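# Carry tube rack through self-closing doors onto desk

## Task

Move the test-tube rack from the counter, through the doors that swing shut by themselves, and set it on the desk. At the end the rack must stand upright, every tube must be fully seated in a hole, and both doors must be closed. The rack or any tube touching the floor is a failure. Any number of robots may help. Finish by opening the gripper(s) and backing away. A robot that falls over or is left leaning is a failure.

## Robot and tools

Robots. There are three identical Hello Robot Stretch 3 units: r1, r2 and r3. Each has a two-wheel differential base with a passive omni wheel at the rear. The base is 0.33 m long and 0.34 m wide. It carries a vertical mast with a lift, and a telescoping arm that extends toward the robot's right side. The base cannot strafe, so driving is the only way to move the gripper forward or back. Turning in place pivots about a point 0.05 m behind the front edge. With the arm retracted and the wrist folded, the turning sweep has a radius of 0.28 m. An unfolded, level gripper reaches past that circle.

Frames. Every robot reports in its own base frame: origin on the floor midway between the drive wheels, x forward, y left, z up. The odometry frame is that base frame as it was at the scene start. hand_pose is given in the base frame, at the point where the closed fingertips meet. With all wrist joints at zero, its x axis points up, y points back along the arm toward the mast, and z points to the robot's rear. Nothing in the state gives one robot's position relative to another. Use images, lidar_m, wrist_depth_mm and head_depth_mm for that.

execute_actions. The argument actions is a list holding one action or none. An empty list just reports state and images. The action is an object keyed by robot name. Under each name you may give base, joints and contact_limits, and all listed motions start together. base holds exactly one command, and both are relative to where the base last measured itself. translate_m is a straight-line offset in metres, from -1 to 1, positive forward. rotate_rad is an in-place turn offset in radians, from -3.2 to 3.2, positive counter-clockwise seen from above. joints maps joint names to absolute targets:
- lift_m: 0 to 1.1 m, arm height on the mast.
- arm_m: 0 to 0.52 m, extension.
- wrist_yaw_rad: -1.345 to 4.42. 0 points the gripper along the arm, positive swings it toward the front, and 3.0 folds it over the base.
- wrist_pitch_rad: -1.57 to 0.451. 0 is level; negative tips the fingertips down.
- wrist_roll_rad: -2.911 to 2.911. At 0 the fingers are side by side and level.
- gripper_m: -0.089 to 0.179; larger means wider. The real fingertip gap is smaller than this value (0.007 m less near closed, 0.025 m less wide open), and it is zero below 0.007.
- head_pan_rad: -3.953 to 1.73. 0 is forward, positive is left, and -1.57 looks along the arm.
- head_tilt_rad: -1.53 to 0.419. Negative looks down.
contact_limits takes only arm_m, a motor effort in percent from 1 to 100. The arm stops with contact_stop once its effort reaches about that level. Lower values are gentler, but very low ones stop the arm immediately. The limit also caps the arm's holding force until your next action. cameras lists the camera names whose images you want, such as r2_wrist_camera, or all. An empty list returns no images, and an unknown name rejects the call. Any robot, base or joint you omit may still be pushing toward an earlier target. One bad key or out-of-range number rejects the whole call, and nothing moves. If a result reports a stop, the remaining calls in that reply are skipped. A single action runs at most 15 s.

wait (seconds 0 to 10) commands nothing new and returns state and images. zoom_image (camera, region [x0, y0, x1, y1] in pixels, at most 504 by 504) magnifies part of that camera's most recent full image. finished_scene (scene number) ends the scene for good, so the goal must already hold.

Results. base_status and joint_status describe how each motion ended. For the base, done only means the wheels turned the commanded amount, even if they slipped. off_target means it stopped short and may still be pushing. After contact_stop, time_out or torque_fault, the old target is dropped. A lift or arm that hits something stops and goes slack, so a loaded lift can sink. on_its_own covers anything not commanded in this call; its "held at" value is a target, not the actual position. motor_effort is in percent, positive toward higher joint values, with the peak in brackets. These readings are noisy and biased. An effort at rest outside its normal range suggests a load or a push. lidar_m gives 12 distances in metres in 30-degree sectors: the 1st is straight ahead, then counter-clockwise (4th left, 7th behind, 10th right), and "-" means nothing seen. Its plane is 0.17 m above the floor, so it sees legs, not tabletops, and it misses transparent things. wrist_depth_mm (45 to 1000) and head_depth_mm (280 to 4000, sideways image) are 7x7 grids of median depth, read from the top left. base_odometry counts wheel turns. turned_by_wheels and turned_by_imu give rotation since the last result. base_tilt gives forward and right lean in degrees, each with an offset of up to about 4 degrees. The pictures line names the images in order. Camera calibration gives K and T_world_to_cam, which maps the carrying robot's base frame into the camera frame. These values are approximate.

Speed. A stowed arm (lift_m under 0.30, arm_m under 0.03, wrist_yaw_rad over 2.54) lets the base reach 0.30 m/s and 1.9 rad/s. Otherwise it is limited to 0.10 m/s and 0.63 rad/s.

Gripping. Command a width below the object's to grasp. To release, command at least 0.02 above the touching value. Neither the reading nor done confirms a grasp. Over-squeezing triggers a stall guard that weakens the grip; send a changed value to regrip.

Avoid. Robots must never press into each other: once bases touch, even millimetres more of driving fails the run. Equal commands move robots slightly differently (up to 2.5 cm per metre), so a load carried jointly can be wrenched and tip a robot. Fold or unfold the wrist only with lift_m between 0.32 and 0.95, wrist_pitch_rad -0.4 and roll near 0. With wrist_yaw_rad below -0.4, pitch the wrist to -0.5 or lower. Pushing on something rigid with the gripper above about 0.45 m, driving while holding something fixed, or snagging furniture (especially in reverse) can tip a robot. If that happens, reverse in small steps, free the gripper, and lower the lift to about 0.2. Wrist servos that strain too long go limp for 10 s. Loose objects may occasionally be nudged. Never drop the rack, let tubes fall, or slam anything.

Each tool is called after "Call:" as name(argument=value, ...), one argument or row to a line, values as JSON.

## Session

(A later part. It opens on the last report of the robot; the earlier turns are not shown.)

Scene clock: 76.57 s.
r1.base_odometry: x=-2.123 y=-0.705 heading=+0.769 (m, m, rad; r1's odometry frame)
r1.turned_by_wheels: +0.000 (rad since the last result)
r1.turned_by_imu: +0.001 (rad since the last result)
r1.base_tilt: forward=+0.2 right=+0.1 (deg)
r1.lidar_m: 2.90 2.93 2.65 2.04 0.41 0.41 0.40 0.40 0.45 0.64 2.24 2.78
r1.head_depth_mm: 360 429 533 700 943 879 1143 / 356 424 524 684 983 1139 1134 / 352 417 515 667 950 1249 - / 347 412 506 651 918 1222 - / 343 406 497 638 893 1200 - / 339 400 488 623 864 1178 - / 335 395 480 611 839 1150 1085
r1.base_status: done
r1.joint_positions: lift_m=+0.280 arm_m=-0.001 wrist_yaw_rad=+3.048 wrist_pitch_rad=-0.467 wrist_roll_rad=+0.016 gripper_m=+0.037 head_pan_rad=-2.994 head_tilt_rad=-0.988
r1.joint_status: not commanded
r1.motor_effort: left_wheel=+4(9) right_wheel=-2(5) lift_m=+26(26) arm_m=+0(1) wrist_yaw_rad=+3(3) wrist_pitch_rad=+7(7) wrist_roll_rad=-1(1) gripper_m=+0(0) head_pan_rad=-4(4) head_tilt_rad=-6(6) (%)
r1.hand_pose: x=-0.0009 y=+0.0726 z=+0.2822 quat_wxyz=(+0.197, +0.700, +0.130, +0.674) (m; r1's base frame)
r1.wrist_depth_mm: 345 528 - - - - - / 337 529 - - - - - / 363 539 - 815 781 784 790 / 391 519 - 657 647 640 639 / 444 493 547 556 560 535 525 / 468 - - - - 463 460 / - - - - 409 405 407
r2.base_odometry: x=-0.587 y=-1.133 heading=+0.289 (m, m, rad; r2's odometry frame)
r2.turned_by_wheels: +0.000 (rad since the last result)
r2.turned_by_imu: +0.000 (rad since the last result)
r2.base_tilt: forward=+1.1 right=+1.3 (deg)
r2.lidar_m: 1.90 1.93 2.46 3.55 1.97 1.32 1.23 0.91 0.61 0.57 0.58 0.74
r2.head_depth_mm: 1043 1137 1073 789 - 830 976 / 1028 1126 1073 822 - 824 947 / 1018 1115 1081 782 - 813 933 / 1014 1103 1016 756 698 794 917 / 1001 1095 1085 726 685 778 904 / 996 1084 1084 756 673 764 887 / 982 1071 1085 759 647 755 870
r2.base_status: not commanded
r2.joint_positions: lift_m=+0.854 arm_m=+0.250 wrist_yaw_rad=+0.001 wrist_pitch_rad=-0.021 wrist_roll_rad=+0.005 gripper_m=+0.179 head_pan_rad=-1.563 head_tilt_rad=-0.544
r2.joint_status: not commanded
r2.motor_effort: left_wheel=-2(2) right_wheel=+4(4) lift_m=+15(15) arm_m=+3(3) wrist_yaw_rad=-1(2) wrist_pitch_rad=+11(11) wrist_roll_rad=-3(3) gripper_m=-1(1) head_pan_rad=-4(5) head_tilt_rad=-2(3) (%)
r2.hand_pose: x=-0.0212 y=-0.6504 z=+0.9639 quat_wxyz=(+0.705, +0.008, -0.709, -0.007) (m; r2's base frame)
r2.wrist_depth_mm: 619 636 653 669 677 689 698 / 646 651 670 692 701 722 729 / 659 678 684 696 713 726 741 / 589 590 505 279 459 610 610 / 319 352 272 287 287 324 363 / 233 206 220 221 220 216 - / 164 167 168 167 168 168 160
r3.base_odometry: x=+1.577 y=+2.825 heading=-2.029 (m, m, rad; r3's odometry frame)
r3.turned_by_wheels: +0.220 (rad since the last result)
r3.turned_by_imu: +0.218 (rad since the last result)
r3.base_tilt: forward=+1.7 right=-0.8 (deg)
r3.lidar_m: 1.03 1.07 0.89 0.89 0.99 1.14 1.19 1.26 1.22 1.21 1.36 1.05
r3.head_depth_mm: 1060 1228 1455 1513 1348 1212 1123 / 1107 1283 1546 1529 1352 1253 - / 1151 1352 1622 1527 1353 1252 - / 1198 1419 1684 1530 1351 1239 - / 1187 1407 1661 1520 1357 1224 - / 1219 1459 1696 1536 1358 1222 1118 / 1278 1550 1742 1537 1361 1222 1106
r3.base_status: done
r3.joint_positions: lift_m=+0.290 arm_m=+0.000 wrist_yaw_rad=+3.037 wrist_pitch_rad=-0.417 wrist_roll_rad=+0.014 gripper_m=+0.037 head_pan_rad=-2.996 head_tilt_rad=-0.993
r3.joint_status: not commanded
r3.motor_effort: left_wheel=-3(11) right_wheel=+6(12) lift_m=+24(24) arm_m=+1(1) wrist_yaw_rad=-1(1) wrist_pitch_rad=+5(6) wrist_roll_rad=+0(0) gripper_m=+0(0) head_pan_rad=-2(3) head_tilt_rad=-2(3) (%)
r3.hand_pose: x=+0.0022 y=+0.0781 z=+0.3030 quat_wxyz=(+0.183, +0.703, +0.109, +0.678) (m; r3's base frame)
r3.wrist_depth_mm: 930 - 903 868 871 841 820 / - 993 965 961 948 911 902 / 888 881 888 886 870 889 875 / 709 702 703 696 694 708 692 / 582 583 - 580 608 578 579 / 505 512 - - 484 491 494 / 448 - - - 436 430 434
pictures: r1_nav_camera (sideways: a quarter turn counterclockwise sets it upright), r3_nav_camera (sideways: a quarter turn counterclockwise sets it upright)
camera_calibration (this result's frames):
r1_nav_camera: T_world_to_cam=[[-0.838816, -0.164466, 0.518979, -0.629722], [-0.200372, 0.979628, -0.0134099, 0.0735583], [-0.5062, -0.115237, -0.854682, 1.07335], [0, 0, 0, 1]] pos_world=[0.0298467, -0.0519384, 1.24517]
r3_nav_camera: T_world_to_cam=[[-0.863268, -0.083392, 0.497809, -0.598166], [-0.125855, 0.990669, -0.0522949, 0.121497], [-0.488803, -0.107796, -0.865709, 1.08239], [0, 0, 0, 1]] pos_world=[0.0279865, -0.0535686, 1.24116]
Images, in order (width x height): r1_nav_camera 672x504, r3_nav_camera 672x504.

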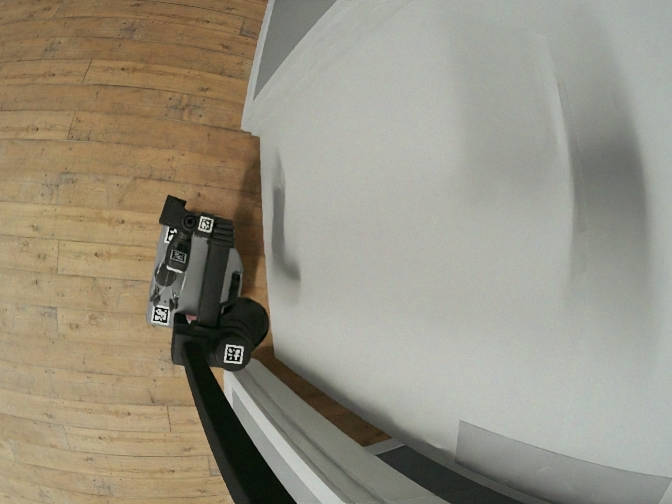

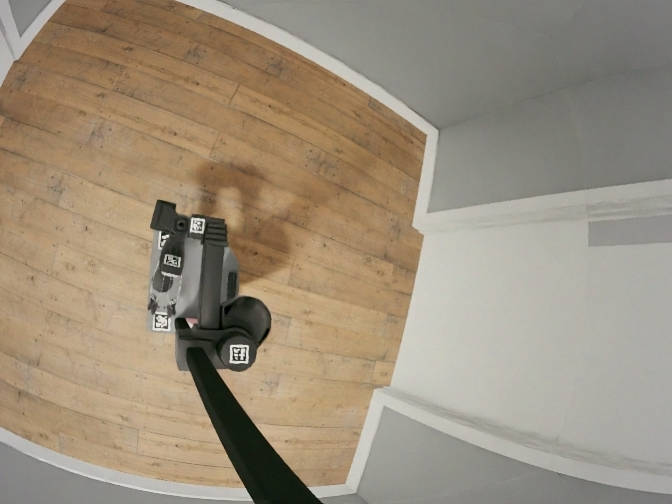

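Call:
execute_actions(
  actions=[
    {"r2":{"base":{"translate_m":0.005},"joints":{"arm_m":0.355}},"r1":{"base":{"rotate_rad":0.13},"joints":{"lift_m":0.31}},"r3":{"base":{"rotate_rad":0.33}}},
  ],
  cameras=["r2_wrist_camera"],
)

Call:
execute_actions(
  actions=[
    {"r2":{"joints":{"gripper_m":0.088}},"r1":{"base":{"translate_m":-0.4}},"r3":{"base":{"translate_m":-0.75}}},
  ],
  cameras=["r2_wrist_camera","r1_nav_camera"],
)

Call:
execute_actions(
  actions=[
    {"r2":{"joints":{"lift_m":0.89}},"r3":{"base":{"rotate_rad":-0.47},"joints":{"lift_m":0.31}}},
  ],
  cameras=["r2_wrist_camera","r3_nav_camera"],
)

Scene clock: 89.67 s.
r1.base_odometry: x=-2.123 y=-0.705 heading=+0.899 (m, m, rad; r1's odometry frame)
r1.turned_by_wheels: +0.130 (rad since the last result)
r1.turned_by_imu: +0.130 (rad since the last result)
r1.base_tilt: forward=+0.2 right=+0.1 (deg)
r1.lidar_m: 2.90 3.01 2.65 1.00 0.41 0.33 0.32 0.33 0.44 0.93 2.29 3.02
r1.head_depth_mm: - 302 363 457 615 847 1064 / - 307 371 470 640 947 1115 / - 313 380 483 665 902 - / 285 319 389 498 694 959 - / 288 325 399 515 724 1093 - / 291 332 410 532 759 1162 - / 294 339 419 549 798 1160 1083
r1.base_status: done
r1.joint_positions: lift_m=+0.310 arm_m=-0.001 wrist_yaw_rad=+3.048 wrist_pitch_rad=-0.467 wrist_roll_rad=+0.016 gripper_m=+0.037 head_pan_rad=-2.994 head_tilt_rad=-0.988
r1.joint_status: all done
r1.motor_effort: left_wheel=-3(8) right_wheel=+2(5) lift_m=+51(54) arm_m=+0(1) wrist_yaw_rad=+2(1) wrist_pitch_rad=+7(7) wrist_roll_rad=-1(0) gripper_m=+0(1) head_pan_rad=-3(4) head_tilt_rad=-6(5) (%)
r1.hand_pose: x=-0.0009 y=+0.0727 z=+0.3115 quat_wxyz=(+0.197, +0.700, +0.130, +0.674) (m; r1's base frame)
r1.wrist_depth_mm: 324 383 - - - - - / 348 385 - - - - - / 372 423 - 847 836 839 843 / 379 460 - 681 690 681 703 / 377 506 569 577 597 586 575 / 370 498 - - 492 501 494 / 349 - - - 438 430 438
r2.base_odometry: x=-0.582 y=-1.132 heading=+0.289 (m, m, rad; r2's odometry frame)
r2.turned_by_wheels: +0.000 (rad since the last result)
r2.turned_by_imu: +0.000 (rad since the last result)
r2.base_tilt: forward=+1.1 right=+1.4 (deg)
r2.lidar_m: 1.90 1.92 2.45 3.54 1.98 1.33 1.24 0.91 0.61 0.57 0.58 0.74
r2.head_depth_mm: 1041 1133 1076 786 - 854 965 / 1031 1123 1076 - 728 811 955 / 1017 1114 1107 - 715 799 931 / 1011 1108 1081 731 698 787 919 / 1001 1094 1080 739 683 779 899 / 995 1077 1087 754 676 767 891 / 983 1069 1080 759 647 755 868
r2.base_status: done
r2.joint_positions: lift_m=+0.854 arm_m=+0.355 wrist_yaw_rad=+0.001 wrist_pitch_rad=-0.020 wrist_roll_rad=+0.005 gripper_m=+0.179 head_pan_rad=-1.563 head_tilt_rad=-0.544
r2.joint_status: all done
r2.motor_effort: left_wheel=-3(4) right_wheel=+3(7) lift_m=+15(15) arm_m=+3(2) wrist_yaw_rad=-2(1) wrist_pitch_rad=+11(11) wrist_roll_rad=-3(2) gripper_m=+0(0) head_pan_rad=-5(4) head_tilt_rad=-3(2) (%)
r2.hand_pose: x=-0.0212 y=-0.7554 z=+0.9639 quat_wxyz=(+0.705, +0.008, -0.709, -0.007) (m; r2's base frame)
r2.wrist_depth_mm: 538 533 549 558 566 587 593 / 550 555 567 589 587 602 613 / 566 567 165 593 604 621 624 / 571 578 166 448 620 630 612 / 316 347 134 174 166 125 356 / 233 155 142 166 163 125 - / 162 159 140 148 156 136 160
r3.base_odometry: x=+1.577 y=+2.825 heading=-1.700 (m, m, rad; r3's odometry frame)
r3.turned_by_wheels: +0.330 (rad since the last result)
r3.turned_by_imu: +0.326 (rad since the last result)
r3.base_tilt: forward=+1.7 right=-0.8 (deg)
r3.lidar_m: 1.16 0.92 0.89 0.92 1.14 1.14 1.24 1.26 1.22 1.26 1.17 1.13
r3.head_depth_mm: 1162 1324 1540 1524 1349 1207 1120 / 1174 1385 1648 1523 1356 1250 - / 1262 1460 1687 1539 1357 1247 - / 1381 1628 1763 1525 1349 1231 - / 1485 1745 1759 1522 1356 1211 - / 1394 1577 1723 1523 1354 1215 1117 / 1276 1430 1637 1533 1361 1219 1106
r3.base_status: done
r3.joint_positions: lift_m=+0.290 arm_m=+0.000 wrist_yaw_rad=+3.037 wrist_pitch_rad=-0.417 wrist_roll_rad=+0.014 gripper_m=+0.037 head_pan_rad=-2.996 head_tilt_rad=-0.993
r3.joint_status: not commanded
r3.motor_effort: left_wheel=-4(12) right_wheel=+6(13) lift_m=+24(24) arm_m=+1(0) wrist_yaw_rad=-1(0) wrist_pitch_rad=+5(6) wrist_roll_rad=+0(0) gripper_m=+0(0) head_pan_rad=-2(4) head_tilt_rad=-2(3) (%)
r3.hand_pose: x=+0.0022 y=+0.0781 z=+0.3030 quat_wxyz=(+0.183, +0.703, +0.109, +0.678) (m; r3's base frame)
r3.wrist_depth_mm: 944 - - 950 859 776 710 / 972 - - - 954 847 761 / 895 891 899 889 897 859 803 / 719 708 700 712 697 705 698 / 585 584 - 583 599 581 576 / 497 513 - - 479 496 495 / 449 - - - 433 435 430
pictures: r2_wrist_camera
camera_calibration (this result's frames):
r2_wrist_camera: T_world_to_cam=[[-0.999538, -0.0303653, -0.00114914, -0.0385124], [-0.00525428, 0.209955, -0.977697, 1.12708], [0.0299294, -0.977239, -0.210018, -0.374075], [0, 0, 0, 1]] pos_world=[-0.0213768, -0.603366, 1.02333]
Images, in order (width x height): r2_wrist_camera 644x364.

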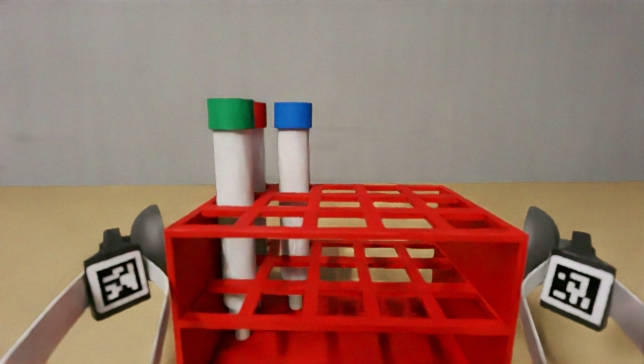

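Scene clock: 94.70 s.
r1.base_odometry: x=-2.372 y=-1.018 heading=+0.899 (m, m, rad; r1's odometry frame)
r1.turned_by_wheels: +0.000 (rad since the last result)
r1.turned_by_imu: +0.003 (rad since the last result)
r1.base_tilt: forward=+0.2 right=+0.1 (deg)
r1.lidar_m: 3.26 3.42 0.32 0.32 0.95 0.41 0.28 0.26 0.26 0.34 0.62 3.12
r1.head_depth_mm: 298 357 463 1471 1377 1225 1143 / 289 333 425 588 1295 1241 - / - 312 392 526 797 1238 - / - 301 363 475 686 996 - / - 291 337 433 601 876 - / - - 316 398 535 795 - / - - 302 368 484 703 1050
r1.base_status: translate_m off_target (by the wheels' count: -0.3999 of -0.4000)
r1.joint_positions: lift_m=+0.310 arm_m=-0.001 wrist_yaw_rad=+3.049 wrist_pitch_rad=-0.466 wrist_roll_rad=+0.016 gripper_m=+0.037 head_pan_rad=-2.994 head_tilt_rad=-0.993
r1.joint_status: not commanded
r1.on_its_own: left_wheel is at rest, and its effort (-19) is outside its rest range (-18 to +18)
r1.motor_effort: left_wheel=-19(71) right_wheel=-12(35) lift_m=+48(51) arm_m=+1(2) wrist_yaw_rad=+0(2) wrist_pitch_rad=+6(7) wrist_roll_rad=-1(0) gripper_m=+0(0) head_pan_rad=-3(4) head_tilt_rad=-4(6) (%)
r1.hand_pose: x=-0.0011 y=+0.0728 z=+0.3117 quat_wxyz=(+0.196, +0.700, +0.130, +0.674) (m; r1's base frame)
r1.wrist_depth_mm: 871 869 849 853 333 - - / 921 961 - 950 369 - - / 840 840 - 772 410 840 829 / 716 715 - 650 469 662 676 / 594 587 580 555 557 581 585 / 514 522 - - 487 494 505 / 449 - - - 433 441 434
r2.base_odometry: x=-0.582 y=-1.132 heading=+0.289 (m, m, rad; r2's odometry frame)
r2.turned_by_wheels: +0.000 (rad since the last result)
r2.turned_by_imu: +0.000 (rad since the last result)
r2.base_tilt: forward=+1.1 right=+1.4 (deg)
r2.lidar_m: 1.89 1.92 2.45 3.54 1.98 1.33 1.24 0.91 0.61 0.57 0.58 0.74
r2.head_depth_mm: 1040 1135 1071 785 - 857 966 / 1028 1120 1078 - 727 814 951 / 1020 1118 1120 - 715 800 933 / 1011 1099 1081 723 699 787 919 / 1005 1084 1077 756 684 777 900 / 994 1076 1082 758 677 767 884 / 988 1071 1082 758 645 754 873
r2.base_status: not commanded
r2.joint_positions: lift_m=+0.854 arm_m=+0.355 wrist_yaw_rad=+0.001 wrist_pitch_rad=-0.020 wrist_roll_rad=+0.005 gripper_m=+0.089 head_pan_rad=-1.563 head_tilt_rad=-0.544
r2.joint_status: all done
r2.motor_effort: left_wheel=-2(2) right_wheel=+3(3) lift_m=+15(15) arm_m=+2(3) wrist_yaw_rad=+0(2) wrist_pitch_rad=+11(11) wrist_roll_rad=-3(3) gripper_m=-22(100) head_pan_rad=-4(4) head_tilt_rad=-3(3) (%)
r2.hand_pose: x=-0.0212 y=-0.7554 z=+0.9639 quat_wxyz=(+0.705, +0.008, -0.709, -0.007) (m; r2's base frame)
r2.wrist_depth_mm: 527 537 548 561 568 591 597 / 546 549 571 577 587 594 610 / 563 576 186 597 609 612 629 / 566 580 165 186 199 641 620 / 320 348 155 197 180 149 324 / 219 234 163 162 154 136 220 / 174 167 158 162 163 159 167
r3.base_odometry: x=+1.674 y=+3.569 heading=-1.700 (m, m, rad; r3's odometry frame)
r3.turned_by_wheels: +0.000 (rad since the last result)
r3.turned_by_imu: -0.003 (rad since the last result)
r3.base_tilt: forward=+1.7 right=-0.8 (deg)
r3.lidar_m: 1.36 1.31 1.27 0.77 0.56 0.54 0.50 0.65 0.83 0.87 1.19 1.41
r3.head_depth_mm: 457 563 677 808 1000 1192 1124 / 453 528 648 865 1157 1245 - / 504 586 698 869 1190 1253 - / 550 652 796 1025 1312 1231 - / 603 726 912 1230 1362 1216 - / 670 828 1076 1435 1367 1221 1118 / 753 943 1118 1308 1364 1219 1106
r3.base_status: done
r3.joint_positions: lift_m=+0.290 arm_m=+0.000 wrist_yaw_rad=+3.037 wrist_pitch_rad=-0.417 wrist_roll_rad=+0.014 gripper_m=+0.037 head_pan_rad=-2.996 head_tilt_rad=-0.993
r3.joint_status: not commanded
r3.motor_effort: left_wheel=-3(12) right_wheel=+6(10) lift_m=+24(24) arm_m=+1(1) wrist_yaw_rad=+0(1) wrist_pitch_rad=+5(5) wrist_roll_rad=+0(0) gripper_m=+0(0) head_pan_rad=-2(2) head_tilt_rad=-2(3) (%)
r3.hand_pose: x=+0.0023 y=+0.0781 z=+0.3030 quat_wxyz=(+0.183, +0.703, +0.109, +0.678) (m; r3's base frame)
r3.wrist_depth_mm: 475 - 773 - - - - / 488 564 867 - - - - / 512 603 899 891 881 880 878 / 522 647 704 710 704 705 691 / 550 587 - 575 595 581 582 / 499 512 - - 480 493 497 / 447 - - - 432 429 431
pictures: r1_nav_camera (sideways: a quarter turn counterclockwise sets it upright), r2_wrist_camera
camera_calibration (this result's frames):
r1_nav_camera: T_world_to_cam=[[-0.841086, -0.164377, 0.515319, -0.624941], [-0.199831, 0.979735, -0.0136401, 0.0738547], [-0.502634, -0.114449, -0.85689, 1.07619], [0, 0, 0, 1]] pos_world=[0.0300611, -0.0519145, 1.24523]
r2_wrist_camera: T_world_to_cam=[[-0.999538, -0.0303668, -0.00115167, -0.038511], [-0.0052521, 0.209955, -0.977697, 1.12708], [0.0299313, -0.977239, -0.210018, -0.374087], [0, 0, 0, 1]] pos_world=[-0.0213768, -0.603377, 1.02333]
Images, in order (width x height): r1_nav_camera 672x504, r2_wrist_camera 644x364.

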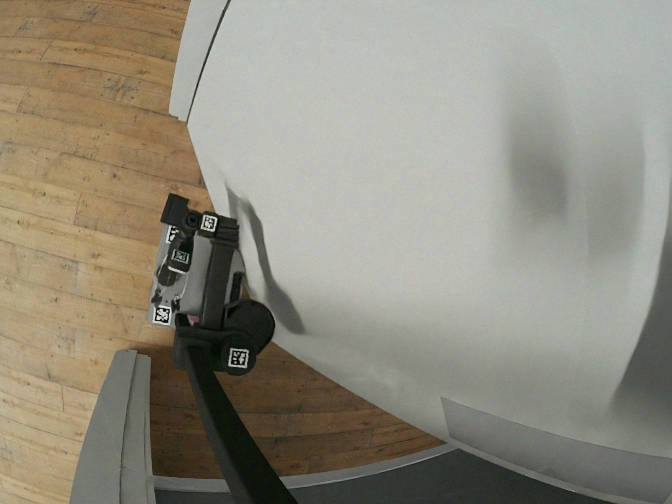

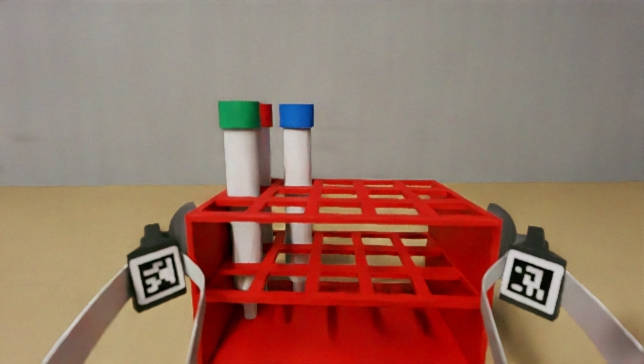

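Scene clock: 96.13 s.
r1.base_odometry: x=-2.372 y=-1.018 heading=+0.899 (m, m, rad; r1's odometry frame)
r1.turned_by_wheels: +0.000 (rad since the last result)
r1.turned_by_imu: +0.000 (rad since the last result)
r1.base_tilt: forward=+0.2 right=+0.1 (deg)
r1.lidar_m: 3.29 3.40 0.32 0.32 0.94 0.40 0.28 0.26 0.27 0.34 0.62 3.12
r1.head_depth_mm: 298 357 463 1472 1374 1229 1146 / 288 333 425 588 1298 1234 - / - 312 392 525 797 1231 - / - 301 363 474 684 992 - / - 291 338 433 602 876 - / - - 316 398 536 795 - / - - 302 367 483 702 1052
r1.base_status: not commanded
r1.joint_positions: lift_m=+0.310 arm_m=-0.001 wrist_yaw_rad=+3.049 wrist_pitch_rad=-0.466 wrist_roll_rad=+0.016 gripper_m=+0.037 head_pan_rad=-2.994 head_tilt_rad=-0.993
r1.joint_status: not commanded
r1.on_its_own: left_wheel is at rest, and its effort (-19) is outside its rest range (-18 to +18)
r1.motor_effort: left_wheel=-19(19) right_wheel=-13(13) lift_m=+49(49) arm_m=+0(0) wrist_yaw_rad=+1(1) wrist_pitch_rad=+7(7) wrist_roll_rad=-1(1) gripper_m=+0(0) head_pan_rad=-3(3) head_tilt_rad=-4(3) (%)
r1.hand_pose: x=-0.0011 y=+0.0728 z=+0.3117 quat_wxyz=(+0.196, +0.700, +0.130, +0.674) (m; r1's base frame)
r1.wrist_depth_mm: 858 881 864 836 337 - - / 930 929 - 941 376 - - / 884 878 - 787 417 869 835 / 691 699 - 654 464 678 688 / 596 591 584 552 556 572 552 / 507 527 - - 489 494 488 / 459 - - - 442 435 440
r2.base_odometry: x=-0.582 y=-1.132 heading=+0.289 (m, m, rad; r2's odometry frame)
r2.turned_by_wheels: +0.000 (rad since the last result)
r2.turned_by_imu: +0.000 (rad since the last result)
r2.base_tilt: forward=+1.1 right=+1.3 (deg)
r2.lidar_m: 1.89 1.92 2.44 3.54 1.98 1.33 1.24 0.91 0.61 0.57 0.58 0.74
r2.head_depth_mm: 1036 1135 1073 - - 838 964 / 1029 1120 1159 - 711 811 951 / 1022 1114 1162 - 701 799 931 / 1004 1108 775 735 693 791 914 / 1002 1095 1078 754 683 779 904 / 991 1084 1076 758 676 769 884 / 987 1071 1085 759 647 757 865
r2.base_status: not commanded
r2.joint_positions: lift_m=+0.889 arm_m=+0.355 wrist_yaw_rad=+0.001 wrist_pitch_rad=-0.026 wrist_roll_rad=+0.005 gripper_m=+0.089 head_pan_rad=-1.563 head_tilt_rad=-0.544
r2.joint_status: all done
r2.motor_effort: left_wheel=-1(2) right_wheel=+3(3) lift_m=+34(34) arm_m=+3(2) wrist_yaw_rad=-1(2) wrist_pitch_rad=+14(14) wrist_roll_rad=-3(3) gripper_m=-21(21) head_pan_rad=-5(4) head_tilt_rad=-3(3) (%)
r2.hand_pose: x=-0.0212 y=-0.7552 z=+0.9974 quat_wxyz=(+0.705, +0.010, -0.709, -0.009) (m; r2's base frame)
r2.wrist_depth_mm: 526 547 561 559 571 579 589 / 547 563 560 583 586 598 614 / 567 583 188 593 617 622 630 / 585 599 167 187 613 641 647 / 411 453 155 194 181 149 417 / 281 301 157 165 154 136 286 / 224 214 157 164 164 207 217
r3.base_odometry: x=+1.674 y=+3.569 heading=-2.170 (m, m, rad; r3's odometry frame)
r3.turned_by_wheels: -0.470 (rad since the last result)
r3.turned_by_imu: -0.464 (rad since the last result)
r3.base_tilt: forward=+1.8 right=-0.7 (deg)
r3.lidar_m: 1.39 1.36 1.30 1.27 0.73 0.55 0.54 0.50 0.69 0.84 0.88 1.25
r3.head_depth_mm: 465 542 651 813 1080 1210 1124 / 477 557 676 847 1149 1249 - / 489 576 699 884 1211 1259 - / 499 593 723 930 1291 1234 - / 510 594 704 871 1181 1219 - / 463 531 637 857 1257 1223 1114 / 441 538 684 906 1297 1223 1112
r3.base_status: done
r3.joint_positions: lift_m=+0.310 arm_m=+0.000 wrist_yaw_rad=+3.037 wrist_pitch_rad=-0.417 wrist_roll_rad=+0.014 gripper_m=+0.037 head_pan_rad=-2.996 head_tilt_rad=-0.993
r3.joint_status: all done
r3.motor_effort: left_wheel=+4(10) right_wheel=-4(9) lift_m=+28(29) arm_m=+1(1) wrist_yaw_rad=-1(0) wrist_pitch_rad=+6(5) wrist_roll_rad=+0(0) gripper_m=+0(0) head_pan_rad=-2(3) head_tilt_rad=-2(3) (%)
r3.hand_pose: x=+0.0023 y=+0.0781 z=+0.3228 quat_wxyz=(+0.183, +0.703, +0.109, +0.678) (m; r3's base frame)
r3.wrist_depth_mm: 631 - - - - - - / 666 802 - - - - - / 698 788 926 919 927 931 911 / 692 737 743 742 738 736 732 / 613 611 - 601 624 606 611 / 520 517 - 534 506 519 516 / 468 - - - 452 456 451
pictures: r2_wrist_camera, r3_nav_camera (sideways: a quarter turn counterclockwise sets it upright)
camera_calibration (this result's frames):
r2_wrist_camera: T_world_to_cam=[[-0.999538, -0.030362, -0.00129128, -0.0383242], [-0.00528078, 0.215378, -0.976517, 1.16279], [0.0299271, -0.976059, -0.215439, -0.360574], [0, 0, 0, 1]] pos_world=[-0.0213752, -0.603544, 1.05775]
r3_nav_camera: T_world_to_cam=[[-0.863268, -0.0833922, 0.497809, -0.598166], [-0.125855, 0.990669, -0.0522949, 0.121497], [-0.488803, -0.107796, -0.865709, 1.08239], [0, 0, 0, 1]] pos_world=[0.0279865, -0.0535686, 1.24116]
Images, in order (width x height): r2_wrist_camera 644x364, r3_nav_camera 672x504.

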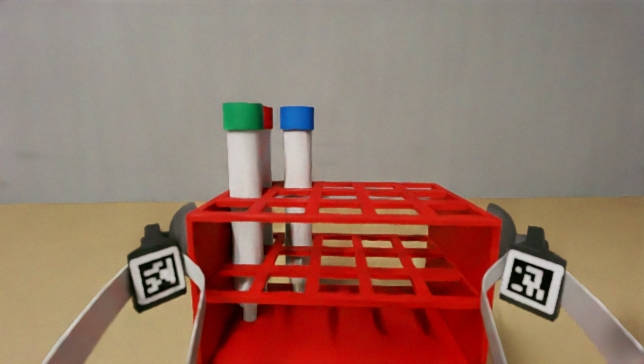

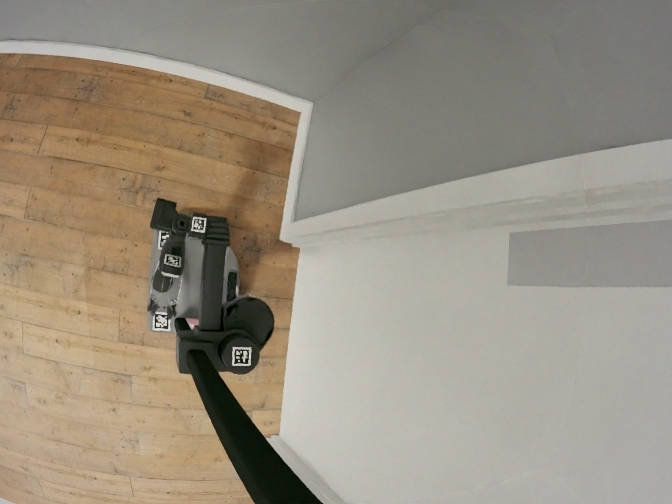

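Call:
execute_actions(
  actions=[
    {"r2":{"joints":{"arm_m":0.003}},"r1":{"base":{"translate_m":-0.45}},"r3":{"base":{"rotate_rad":-0.4}}},
  ],
  cameras=[],
)

Call:
execute_actions(
  actions=[
    {"r2":{"base":{"rotate_rad":1.48},"joints":{"wrist_yaw_rad":1.6,"head_pan_rad":0.9,"head_tilt_rad":-0.7}},"r1":{"base":{"rotate_rad":0.8}},"r3":{"base":{"translate_m":-0.22}}},
  ],
  cameras=[],
)

Call:
execute_actions(
  actions=[
    {"r2":{"base":{"translate_m":0.35}},"r1":{"base":{"translate_m":-0.3}},"r3":{"base":{"rotate_rad":0.4}}},
  ],
  cameras=["r1_nav_camera","r3_nav_camera","r2_nav_camera"],
)

Scene clock: 112.63 s.
r1.base_odometry: x=-2.652 y=-1.370 heading=+0.899 (m, m, rad; r1's odometry frame)
r1.turned_by_wheels: +0.000 (rad since the last result)
r1.turned_by_imu: +0.003 (rad since the last result)
r1.base_tilt: forward=+0.2 right=+0.1 (deg)
r1.lidar_m: 3.73 0.57 0.68 0.91 0.94 1.28 1.30 0.24 0.23 0.24 0.32 0.84
r1.head_depth_mm: 1558 1810 1807 1560 1376 1225 1145 / 1623 1890 1804 1549 1370 1238 - / 1657 1936 1762 1533 1354 1251 - / 1357 1835 1690 1527 1340 1243 - / 1663 1754 1635 1512 1318 1196 - / 1622 1381 358 432 554 753 - / - - 307 365 452 585 781
r1.base_status: done
r1.joint_positions: lift_m=+0.310 arm_m=-0.001 wrist_yaw_rad=+3.049 wrist_pitch_rad=-0.466 wrist_roll_rad=+0.016 gripper_m=+0.037 head_pan_rad=-2.994 head_tilt_rad=-0.993
r1.joint_status: not commanded
r1.motor_effort: left_wheel=-9(30) right_wheel=-3(19) lift_m=+49(49) arm_m=+0(0) wrist_yaw_rad=+1(1) wrist_pitch_rad=+7(7) wrist_roll_rad=+0(1) gripper_m=-1(0) head_pan_rad=-4(4) head_tilt_rad=-3(4) (%)
r1.hand_pose: x=-0.0011 y=+0.0728 z=+0.3117 quat_wxyz=(+0.196, +0.700, +0.130, +0.674) (m; r1's base frame)
r1.wrist_depth_mm: 833 870 855 860 877 847 569 / 931 944 - 970 977 838 578 / 872 864 - 859 843 772 582 / 715 722 - 675 672 682 564 / 582 592 579 581 597 582 549 / 497 514 - - 485 489 503 / 452 - - - 440 440 438
r2.base_odometry: x=-0.582 y=-1.132 heading=+0.289 (m, m, rad; r2's odometry frame)
r2.turned_by_wheels: +0.000 (rad since the last result)
r2.turned_by_imu: +0.000 (rad since the last result)
r2.base_tilt: forward=+1.1 right=+1.3 (deg)
r2.lidar_m: 1.90 1.92 2.45 3.55 1.97 1.33 1.24 0.91 0.62 0.57 0.58 0.74
r2.head_depth_mm: 1042 1136 1074 753 713 827 - / 1027 1122 1074 754 478 802 928 / 1024 1122 1081 754 478 - - / 1009 1106 1080 724 455 787 926 / 1003 1092 1082 757 631 777 905 / 1002 1081 1089 754 676 766 885 / 986 1075 1080 755 646 754 867
r2.base_status: not commanded
r2.joint_positions: lift_m=+0.889 arm_m=+0.003 wrist_yaw_rad=+0.001 wrist_pitch_rad=-0.027 wrist_roll_rad=+0.004 gripper_m=+0.089 head_pan_rad=-1.563 head_tilt_rad=-0.544
r2.joint_status: all done
r2.motor_effort: left_wheel=-1(2) right_wheel=+3(3) lift_m=+33(33) arm_m=-4(4) wrist_yaw_rad=-1(1) wrist_pitch_rad=+15(15) wrist_roll_rad=-2(3) gripper_m=-22(21) head_pan_rad=-4(4) head_tilt_rad=-2(1) (%)
r2.hand_pose: x=-0.0213 y=-0.4038 z=+0.9972 quat_wxyz=(+0.706, +0.010, -0.708, -0.010) (m; r2's base frame)
r2.wrist_depth_mm: 836 870 892 888 911 940 946 / 885 894 901 907 929 1000 981 / 894 933 188 937 996 - - / 742 752 167 187 781 790 796 / 414 447 156 193 180 149 422 / 326 323 157 165 154 136 390 / 358 366 157 164 163 395 408
r3.base_odometry: x=+1.674 y=+3.569 heading=-2.569 (m, m, rad; r3's odometry frame)
r3.turned_by_wheels: -0.400 (rad since the last result)
r3.turned_by_imu: -0.393 (rad since the last result)
r3.base_tilt: forward=+1.7 right=-0.7 (deg)
r3.lidar_m: 1.46 1.01 1.55 1.27 1.10 0.66 0.54 0.53 0.50 0.80 0.83 0.93
r3.head_depth_mm: 519 618 765 1001 1307 1212 1116 / 510 605 743 968 1301 1246 - / 500 593 726 936 1291 1255 - / 493 581 708 907 1257 1238 - / 484 568 691 879 1204 1215 - / 476 558 676 857 1111 1218 1110 / 467 546 659 804 959 1198 1110
r3.base_status: done
r3.joint_positions: lift_m=+0.310 arm_m=+0.000 wrist_yaw_rad=+3.037 wrist_pitch_rad=-0.417 wrist_roll_rad=+0.014 gripper_m=+0.037 head_pan_rad=-2.996 head_tilt_rad=-0.993
r3.joint_status: not commanded
r3.motor_effort: left_wheel=+4(9) right_wheel=-3(10) lift_m=+29(28) arm_m=+0(1) wrist_yaw_rad=-1(0) wrist_pitch_rad=+5(6) wrist_roll_rad=+0(0) gripper_m=+0(0) head_pan_rad=-3(3) head_tilt_rad=-2(3) (%)
r3.hand_pose: x=+0.0023 y=+0.0781 z=+0.3228 quat_wxyz=(+0.183, +0.703, +0.109, +0.678) (m; r3's base frame)
r3.wrist_depth_mm: 987 - - - - - - / - - - - - - 909 / 929 918 942 943 922 923 872 / 735 750 738 735 725 728 733 / 616 608 - 604 624 609 608 / 520 528 - 536 505 516 520 / 467 - - - 452 458 452
pictures: none
No camera images: the call's "cameras" was empty. Leave "cameras" out to get every camera's image.

Scene clock: 116.10 s.
r1.base_odometry: x=-2.652 y=-1.370 heading=+1.699 (m, m, rad; r1's odometry frame)
r1.turned_by_wheels: +0.799 (rad since the last result)
r1.turned_by_imu: +0.790 (rad since the last result)
r1.base_tilt: forward=+0.2 right=+0.2 (deg)
r1.lidar_m: 0.57 0.91 0.91 1.05 1.83 0.33 0.27 0.27 0.30 0.49 3.75 0.62
r1.head_depth_mm: - 298 361 1501 1378 1228 1139 / - 296 352 466 1323 1234 - / - 295 344 451 648 1232 - / - 290 337 436 621 876 - / - 288 330 424 595 886 - / - - 322 411 571 890 - / - - 314 400 549 869 1079
r1.base_status: done
r1.joint_positions: lift_m=+0.310 arm_m=-0.001 wrist_yaw_rad=+3.049 wrist_pitch_rad=-0.466 wrist_roll_rad=+0.016 gripper_m=+0.037 head_pan_rad=-2.994 head_tilt_rad=-0.993
r1.joint_status: not commanded
r1.on_its_own: left_wheel is at rest, and its effort (-22) is outside its rest range (-18 to +18)
r1.motor_effort: left_wheel=-22(29) right_wheel=+0(10) lift_m=+49(49) arm_m=+1(1) wrist_yaw_rad=+1(1) wrist_pitch_rad=+7(6) wrist_roll_rad=-1(1) gripper_m=+0(0) head_pan_rad=-3(4) head_tilt_rad=-3(3) (%)
r1.hand_pose: x=-0.0011 y=+0.0728 z=+0.3117 quat_wxyz=(+0.196, +0.700, +0.130, +0.674) (m; r1's base frame)
r1.wrist_depth_mm: - - - - 981 779 690 / - - - - - 836 749 / 896 861 - 847 859 844 749 / 712 667 - 696 695 684 687 / 593 588 596 582 600 583 576 / 506 520 - - 488 493 499 / 452 - - - 441 436 438
r2.base_odometry: x=-0.582 y=-1.132 heading=+1.769 (m, m, rad; r2's odometry frame)
r2.turned_by_wheels: +1.480 (rad since the last result)
r2.turned_by_imu: +1.498 (rad since the last result)
r2.base_tilt: forward=+1.1 right=+1.3 (deg)
r2.lidar_m: 3.55 2.19 1.38 1.24 1.24 0.63 0.57 0.57 0.69 1.90 1.90 2.31
r2.head_depth_mm: 2506 2974 2669 2062 1688 1419 1234 / 2170 2499 2641 2044 1696 1426 1238 / 1906 2182 2429 2058 1693 1425 1231 / 1700 1914 2150 2072 1676 1428 1236 / 1533 1699 1886 1995 1688 1425 1231 / 1394 1523 1686 1874 1692 1432 1243 / 1278 1398 1537 1690 1678 1427 1244
r2.base_status: done
r2.joint_positions: lift_m=+0.889 arm_m=+0.003 wrist_yaw_rad=+1.598 wrist_pitch_rad=-0.027 wrist_roll_rad=+0.004 gripper_m=+0.089 head_pan_rad=+0.893 head_tilt_rad=-0.691
r2.joint_status: all done
r2.motor_effort: left_wheel=-2(6) right_wheel=+4(7) lift_m=+33(34) arm_m=-4(4) wrist_yaw_rad=+2(4) wrist_pitch_rad=+15(15) wrist_roll_rad=-2(3) gripper_m=-21(21) head_pan_rad=+4(60) head_tilt_rad=-4(17) (%)
r2.hand_pose: x=+0.2340 y=-0.1413 z=+0.9972 quat_wxyz=(+0.499, +0.515, -0.487, +0.499) (m; r2's base frame)
r2.wrist_depth_mm: - - - - - - - / - - - - - - - / - - 190 - - - - / - - 167 189 - - - / - - 156 194 181 149 - / - - 158 165 154 136 - / - - 156 165 164 - -
r3.base_odometry: x=+1.859 y=+3.688 heading=-2.569 (m, m, rad; r3's odometry frame)
r3.turned_by_wheels: +0.000 (rad since the last result)
r3.turned_by_imu: +0.000 (rad since the last result)
r3.base_tilt: forward=+1.7 right=-0.8 (deg)
r3.lidar_m: 1.59 1.17 1.46 1.19 0.63 0.41 0.33 0.33 0.37 0.42 0.91 1.01
r3.head_depth_mm: 307 365 452 591 856 1195 1119 / 301 358 440 572 818 1184 - / 299 350 429 553 779 1092 - / 297 343 419 536 744 1120 - / 293 337 408 520 713 1116 - / 291 330 399 504 685 1073 1116 / 289 323 390 489 658 934 1089
r3.base_status: done
r3.joint_positions: lift_m=+0.310 arm_m=+0.000 wrist_yaw_rad=+3.037 wrist_pitch_rad=-0.417 wrist_roll_rad=+0.014 gripper_m=+0.037 head_pan_rad=-2.996 head_tilt_rad=-0.993
r3.joint_status: not commanded
r3.motor_effort: left_wheel=+4(6) right_wheel=-4(9) lift_m=+28(28) arm_m=+0(1) wrist_yaw_rad=+0(1) wrist_pitch_rad=+5(6) wrist_roll_rad=+0(0) gripper_m=+0(0) head_pan_rad=-2(2) head_tilt_rad=-3(4) (%)
r3.hand_pose: x=+0.0023 y=+0.0781 z=+0.3228 quat_wxyz=(+0.183, +0.703, +0.109, +0.678) (m; r3's base frame)
r3.wrist_depth_mm: 923 - - - - - - / 840 - - - - - - / 722 931 948 931 943 927 900 / 604 737 736 746 735 734 723 / 598 612 - 607 624 609 608 / 523 517 - 535 505 523 514 / 472 - - - 451 452 453
pictures: none
No camera images: the call's "cameras" was empty. Leave "cameras" out to get every camera's image.

Scene clock: 120.83 s.
r1.base_odometry: x=-2.614 y=-1.667 heading=+1.699 (m, m, rad; r1's odometry frame)
r1.turned_by_wheels: +0.000 (rad since the last result)
r1.turned_by_imu: +0.001 (rad since the last result)
r1.base_tilt: forward=+0.2 right=+0.1 (deg)
r1.lidar_m: 0.87 1.12 1.12 1.29 1.34 1.25 0.28 0.26 0.26 0.32 0.65 3.95
r1.head_depth_mm: 1442 1763 1814 1557 1372 1227 1137 / 1322 1626 1779 1537 1366 1235 - / 1223 1468 1737 1533 1355 1247 - / - 303 373 511 1286 1242 - / - 293 341 439 608 879 - / - - 315 396 534 781 - / - - 301 364 474 679 1040
r1.base_status: done
r1.joint_positions: lift_m=+0.310 arm_m=-0.001 wrist_yaw_rad=+3.049 wrist_pitch_rad=-0.466 wrist_roll_rad=+0.016 gripper_m=+0.037 head_pan_rad=-2.994 head_tilt_rad=-0.993
r1.joint_status: not commanded
r1.motor_effort: left_wheel=-11(24) right_wheel=-1(12) lift_m=+49(49) arm_m=+0(1) wrist_yaw_rad=+0(1) wrist_pitch_rad=+7(6) wrist_roll_rad=-1(0) gripper_m=+0(0) head_pan_rad=-4(3) head_tilt_rad=-3(3) (%)
r1.hand_pose: x=-0.0011 y=+0.0728 z=+0.3117 quat_wxyz=(+0.196, +0.700, +0.130, +0.674) (m; r1's base frame)
r1.wrist_depth_mm: - - - - - - 862 / - - - - - - 894 / 894 875 - 859 856 850 862 / 728 695 - 712 693 675 699 / 600 586 582 579 598 574 579 / 515 518 - - 491 497 487 / 451 - - - 439 439 439
r2.base_odometry: x=-0.651 y=-0.789 heading=+1.769 (m, m, rad; r2's odometry frame)
r2.turned_by_wheels: +0.000 (rad since the last result)
r2.turned_by_imu: +0.001 (rad since the last result)
r2.base_tilt: forward=+1.1 right=+1.3 (deg)
r2.lidar_m: 3.21 2.31 1.45 1.30 1.31 1.02 0.91 0.92 1.12 1.83 1.84 2.23
r2.head_depth_mm: 2644 3067 2639 2053 1693 1429 1241 / 2294 2617 2639 2046 1683 1429 1235 / 2022 2270 2503 2042 1680 1424 1235 / 1798 2022 2277 2081 1665 1433 1238 / 1631 1793 1973 2058 1709 1430 1241 / 1479 1616 1767 1937 1682 1427 1235 / 1358 1469 1618 1788 1687 1440 1242
r2.base_status: done
r2.joint_positions: lift_m=+0.889 arm_m=+0.003 wrist_yaw_rad=+1.598 wrist_pitch_rad=-0.027 wrist_roll_rad=+0.004 gripper_m=+0.089 head_pan_rad=+0.893 head_tilt_rad=-0.691
r2.joint_status: not commanded
r2.motor_effort: left_wheel=-2(3) right_wheel=+4(9) lift_m=+33(33) arm_m=-3(3) wrist_yaw_rad=+2(2) wrist_pitch_rad=+14(15) wrist_roll_rad=-2(2) gripper_m=-21(21) head_pan_rad=+5(5) head_tilt_rad=-4(4) (%)
r2.hand_pose: x=+0.2340 y=-0.1413 z=+0.9972 quat_wxyz=(+0.499, +0.515, -0.487, +0.499) (m; r2's base frame)
r2.wrist_depth_mm: - - - - - - - / - - - - - - - / - - 191 - - - - / - - 168 189 - - - / - - 155 195 181 149 - / - - 157 164 153 136 - / - - 157 164 164 - -
r3.base_odometry: x=+1.859 y=+3.688 heading=-2.169 (m, m, rad; r3's odometry frame)
r3.turned_by_wheels: +0.400 (rad since the last result)
r3.turned_by_imu: +0.396 (rad since the last result)
r3.base_tilt: forward=+1.7 right=-0.7 (deg)
r3.lidar_m: 1.09 1.61 1.22 0.82 0.45 0.34 0.33 0.35 0.39 0.91 0.96 1.37
r3.head_depth_mm: 288 321 384 481 641 938 1119 / 291 330 398 501 676 909 - / 295 339 412 524 717 960 - / 299 349 426 549 764 1163 - / 303 360 443 574 816 1197 - / 311 372 458 604 823 1171 1119 / 318 381 479 595 715 1166 1108
r3.base_status: done
r3.joint_positions: lift_m=+0.310 arm_m=+0.000 wrist_yaw_rad=+3.037 wrist_pitch_rad=-0.417 wrist_roll_rad=+0.014 gripper_m=+0.037 head_pan_rad=-2.996 head_tilt_rad=-0.993
r3.joint_status: not commanded
r3.motor_effort: left_wheel=-3(8) right_wheel=+5(11) lift_m=+28(28) arm_m=+0(1) wrist_yaw_rad=-1(1) wrist_pitch_rad=+6(5) wrist_roll_rad=+0(0) gripper_m=+0(0) head_pan_rad=-2(4) head_tilt_rad=-2(2) (%)
r3.hand_pose: x=+0.0023 y=+0.0781 z=+0.3228 quat_wxyz=(+0.183, +0.703, +0.109, +0.678) (m; r3's base frame)
r3.wrist_depth_mm: 442 - - - - - - / 442 576 - - - - - / 439 579 934 940 924 942 913 / 430 618 732 735 735 731 732 / 429 591 - 609 632 609 610 / 425 524 - 534 505 524 517 / 402 - - - 454 452 449
pictures: r1_nav_camera (sideways: a quarter turn counterclockwise sets it upright), r2_nav_camera (sideways: a quarter turn counterclockwise sets it upright), r3_nav_camera (sideways: a quarter turn counterclockwise sets it upright)
camera_calibration (this result's frames):
r1_nav_camera: T_world_to_cam=[[-0.841087, -0.164377, 0.515319, -0.624941], [-0.199831, 0.979735, -0.0136401, 0.0738547], [-0.502634, -0.114449, -0.85689, 1.07619], [0, 0, 0, 1]] pos_world=[0.0300611, -0.0519145, 1.24523]
r2_nav_camera: T_world_to_cam=[[0.393981, 0.498933, 0.77191, -0.9629], [0.766712, -0.641566, 0.0233556, 0.0141734], [0.506884, 0.582631, -0.635303, 0.784918], [0, 0, 0, 1]] pos_world=[-0.0293647, 0.0321984, 1.2416]
r3_nav_camera: T_world_to_cam=[[-0.863268, -0.0833924, 0.497808, -0.598166], [-0.125856, 0.990669, -0.0522948, 0.121497], [-0.488803, -0.107796, -0.865709, 1.08239], [0, 0, 0, 1]] pos_world=[0.0279865, -0.0535685, 1.24116]
Images, in order (width x height): r1_nav_camera 672x504, r2_nav_camera 672x504, r3_nav_camera 672x504.

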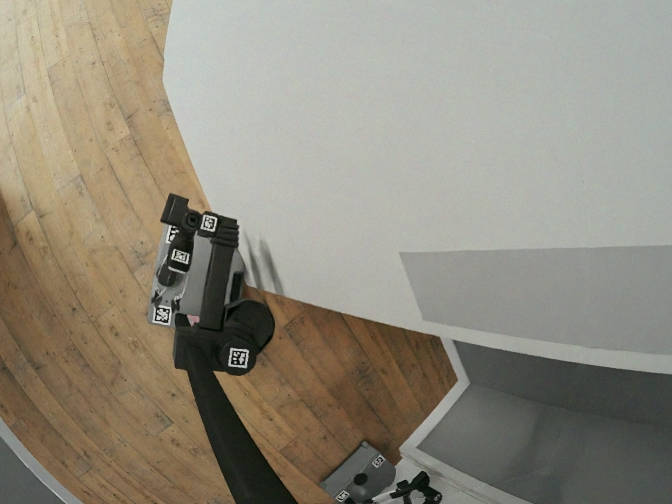

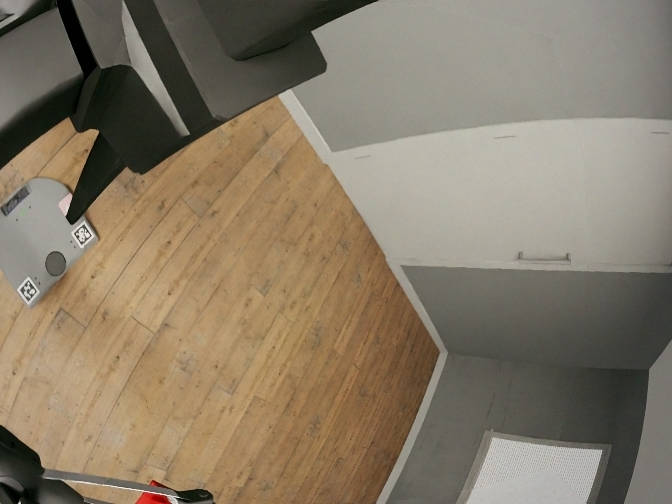

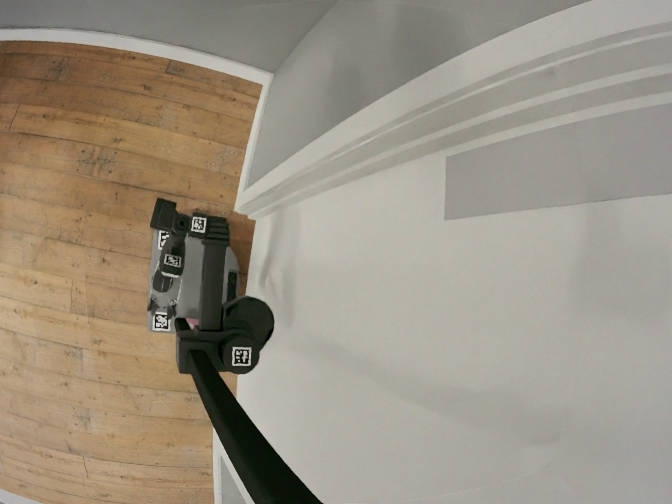

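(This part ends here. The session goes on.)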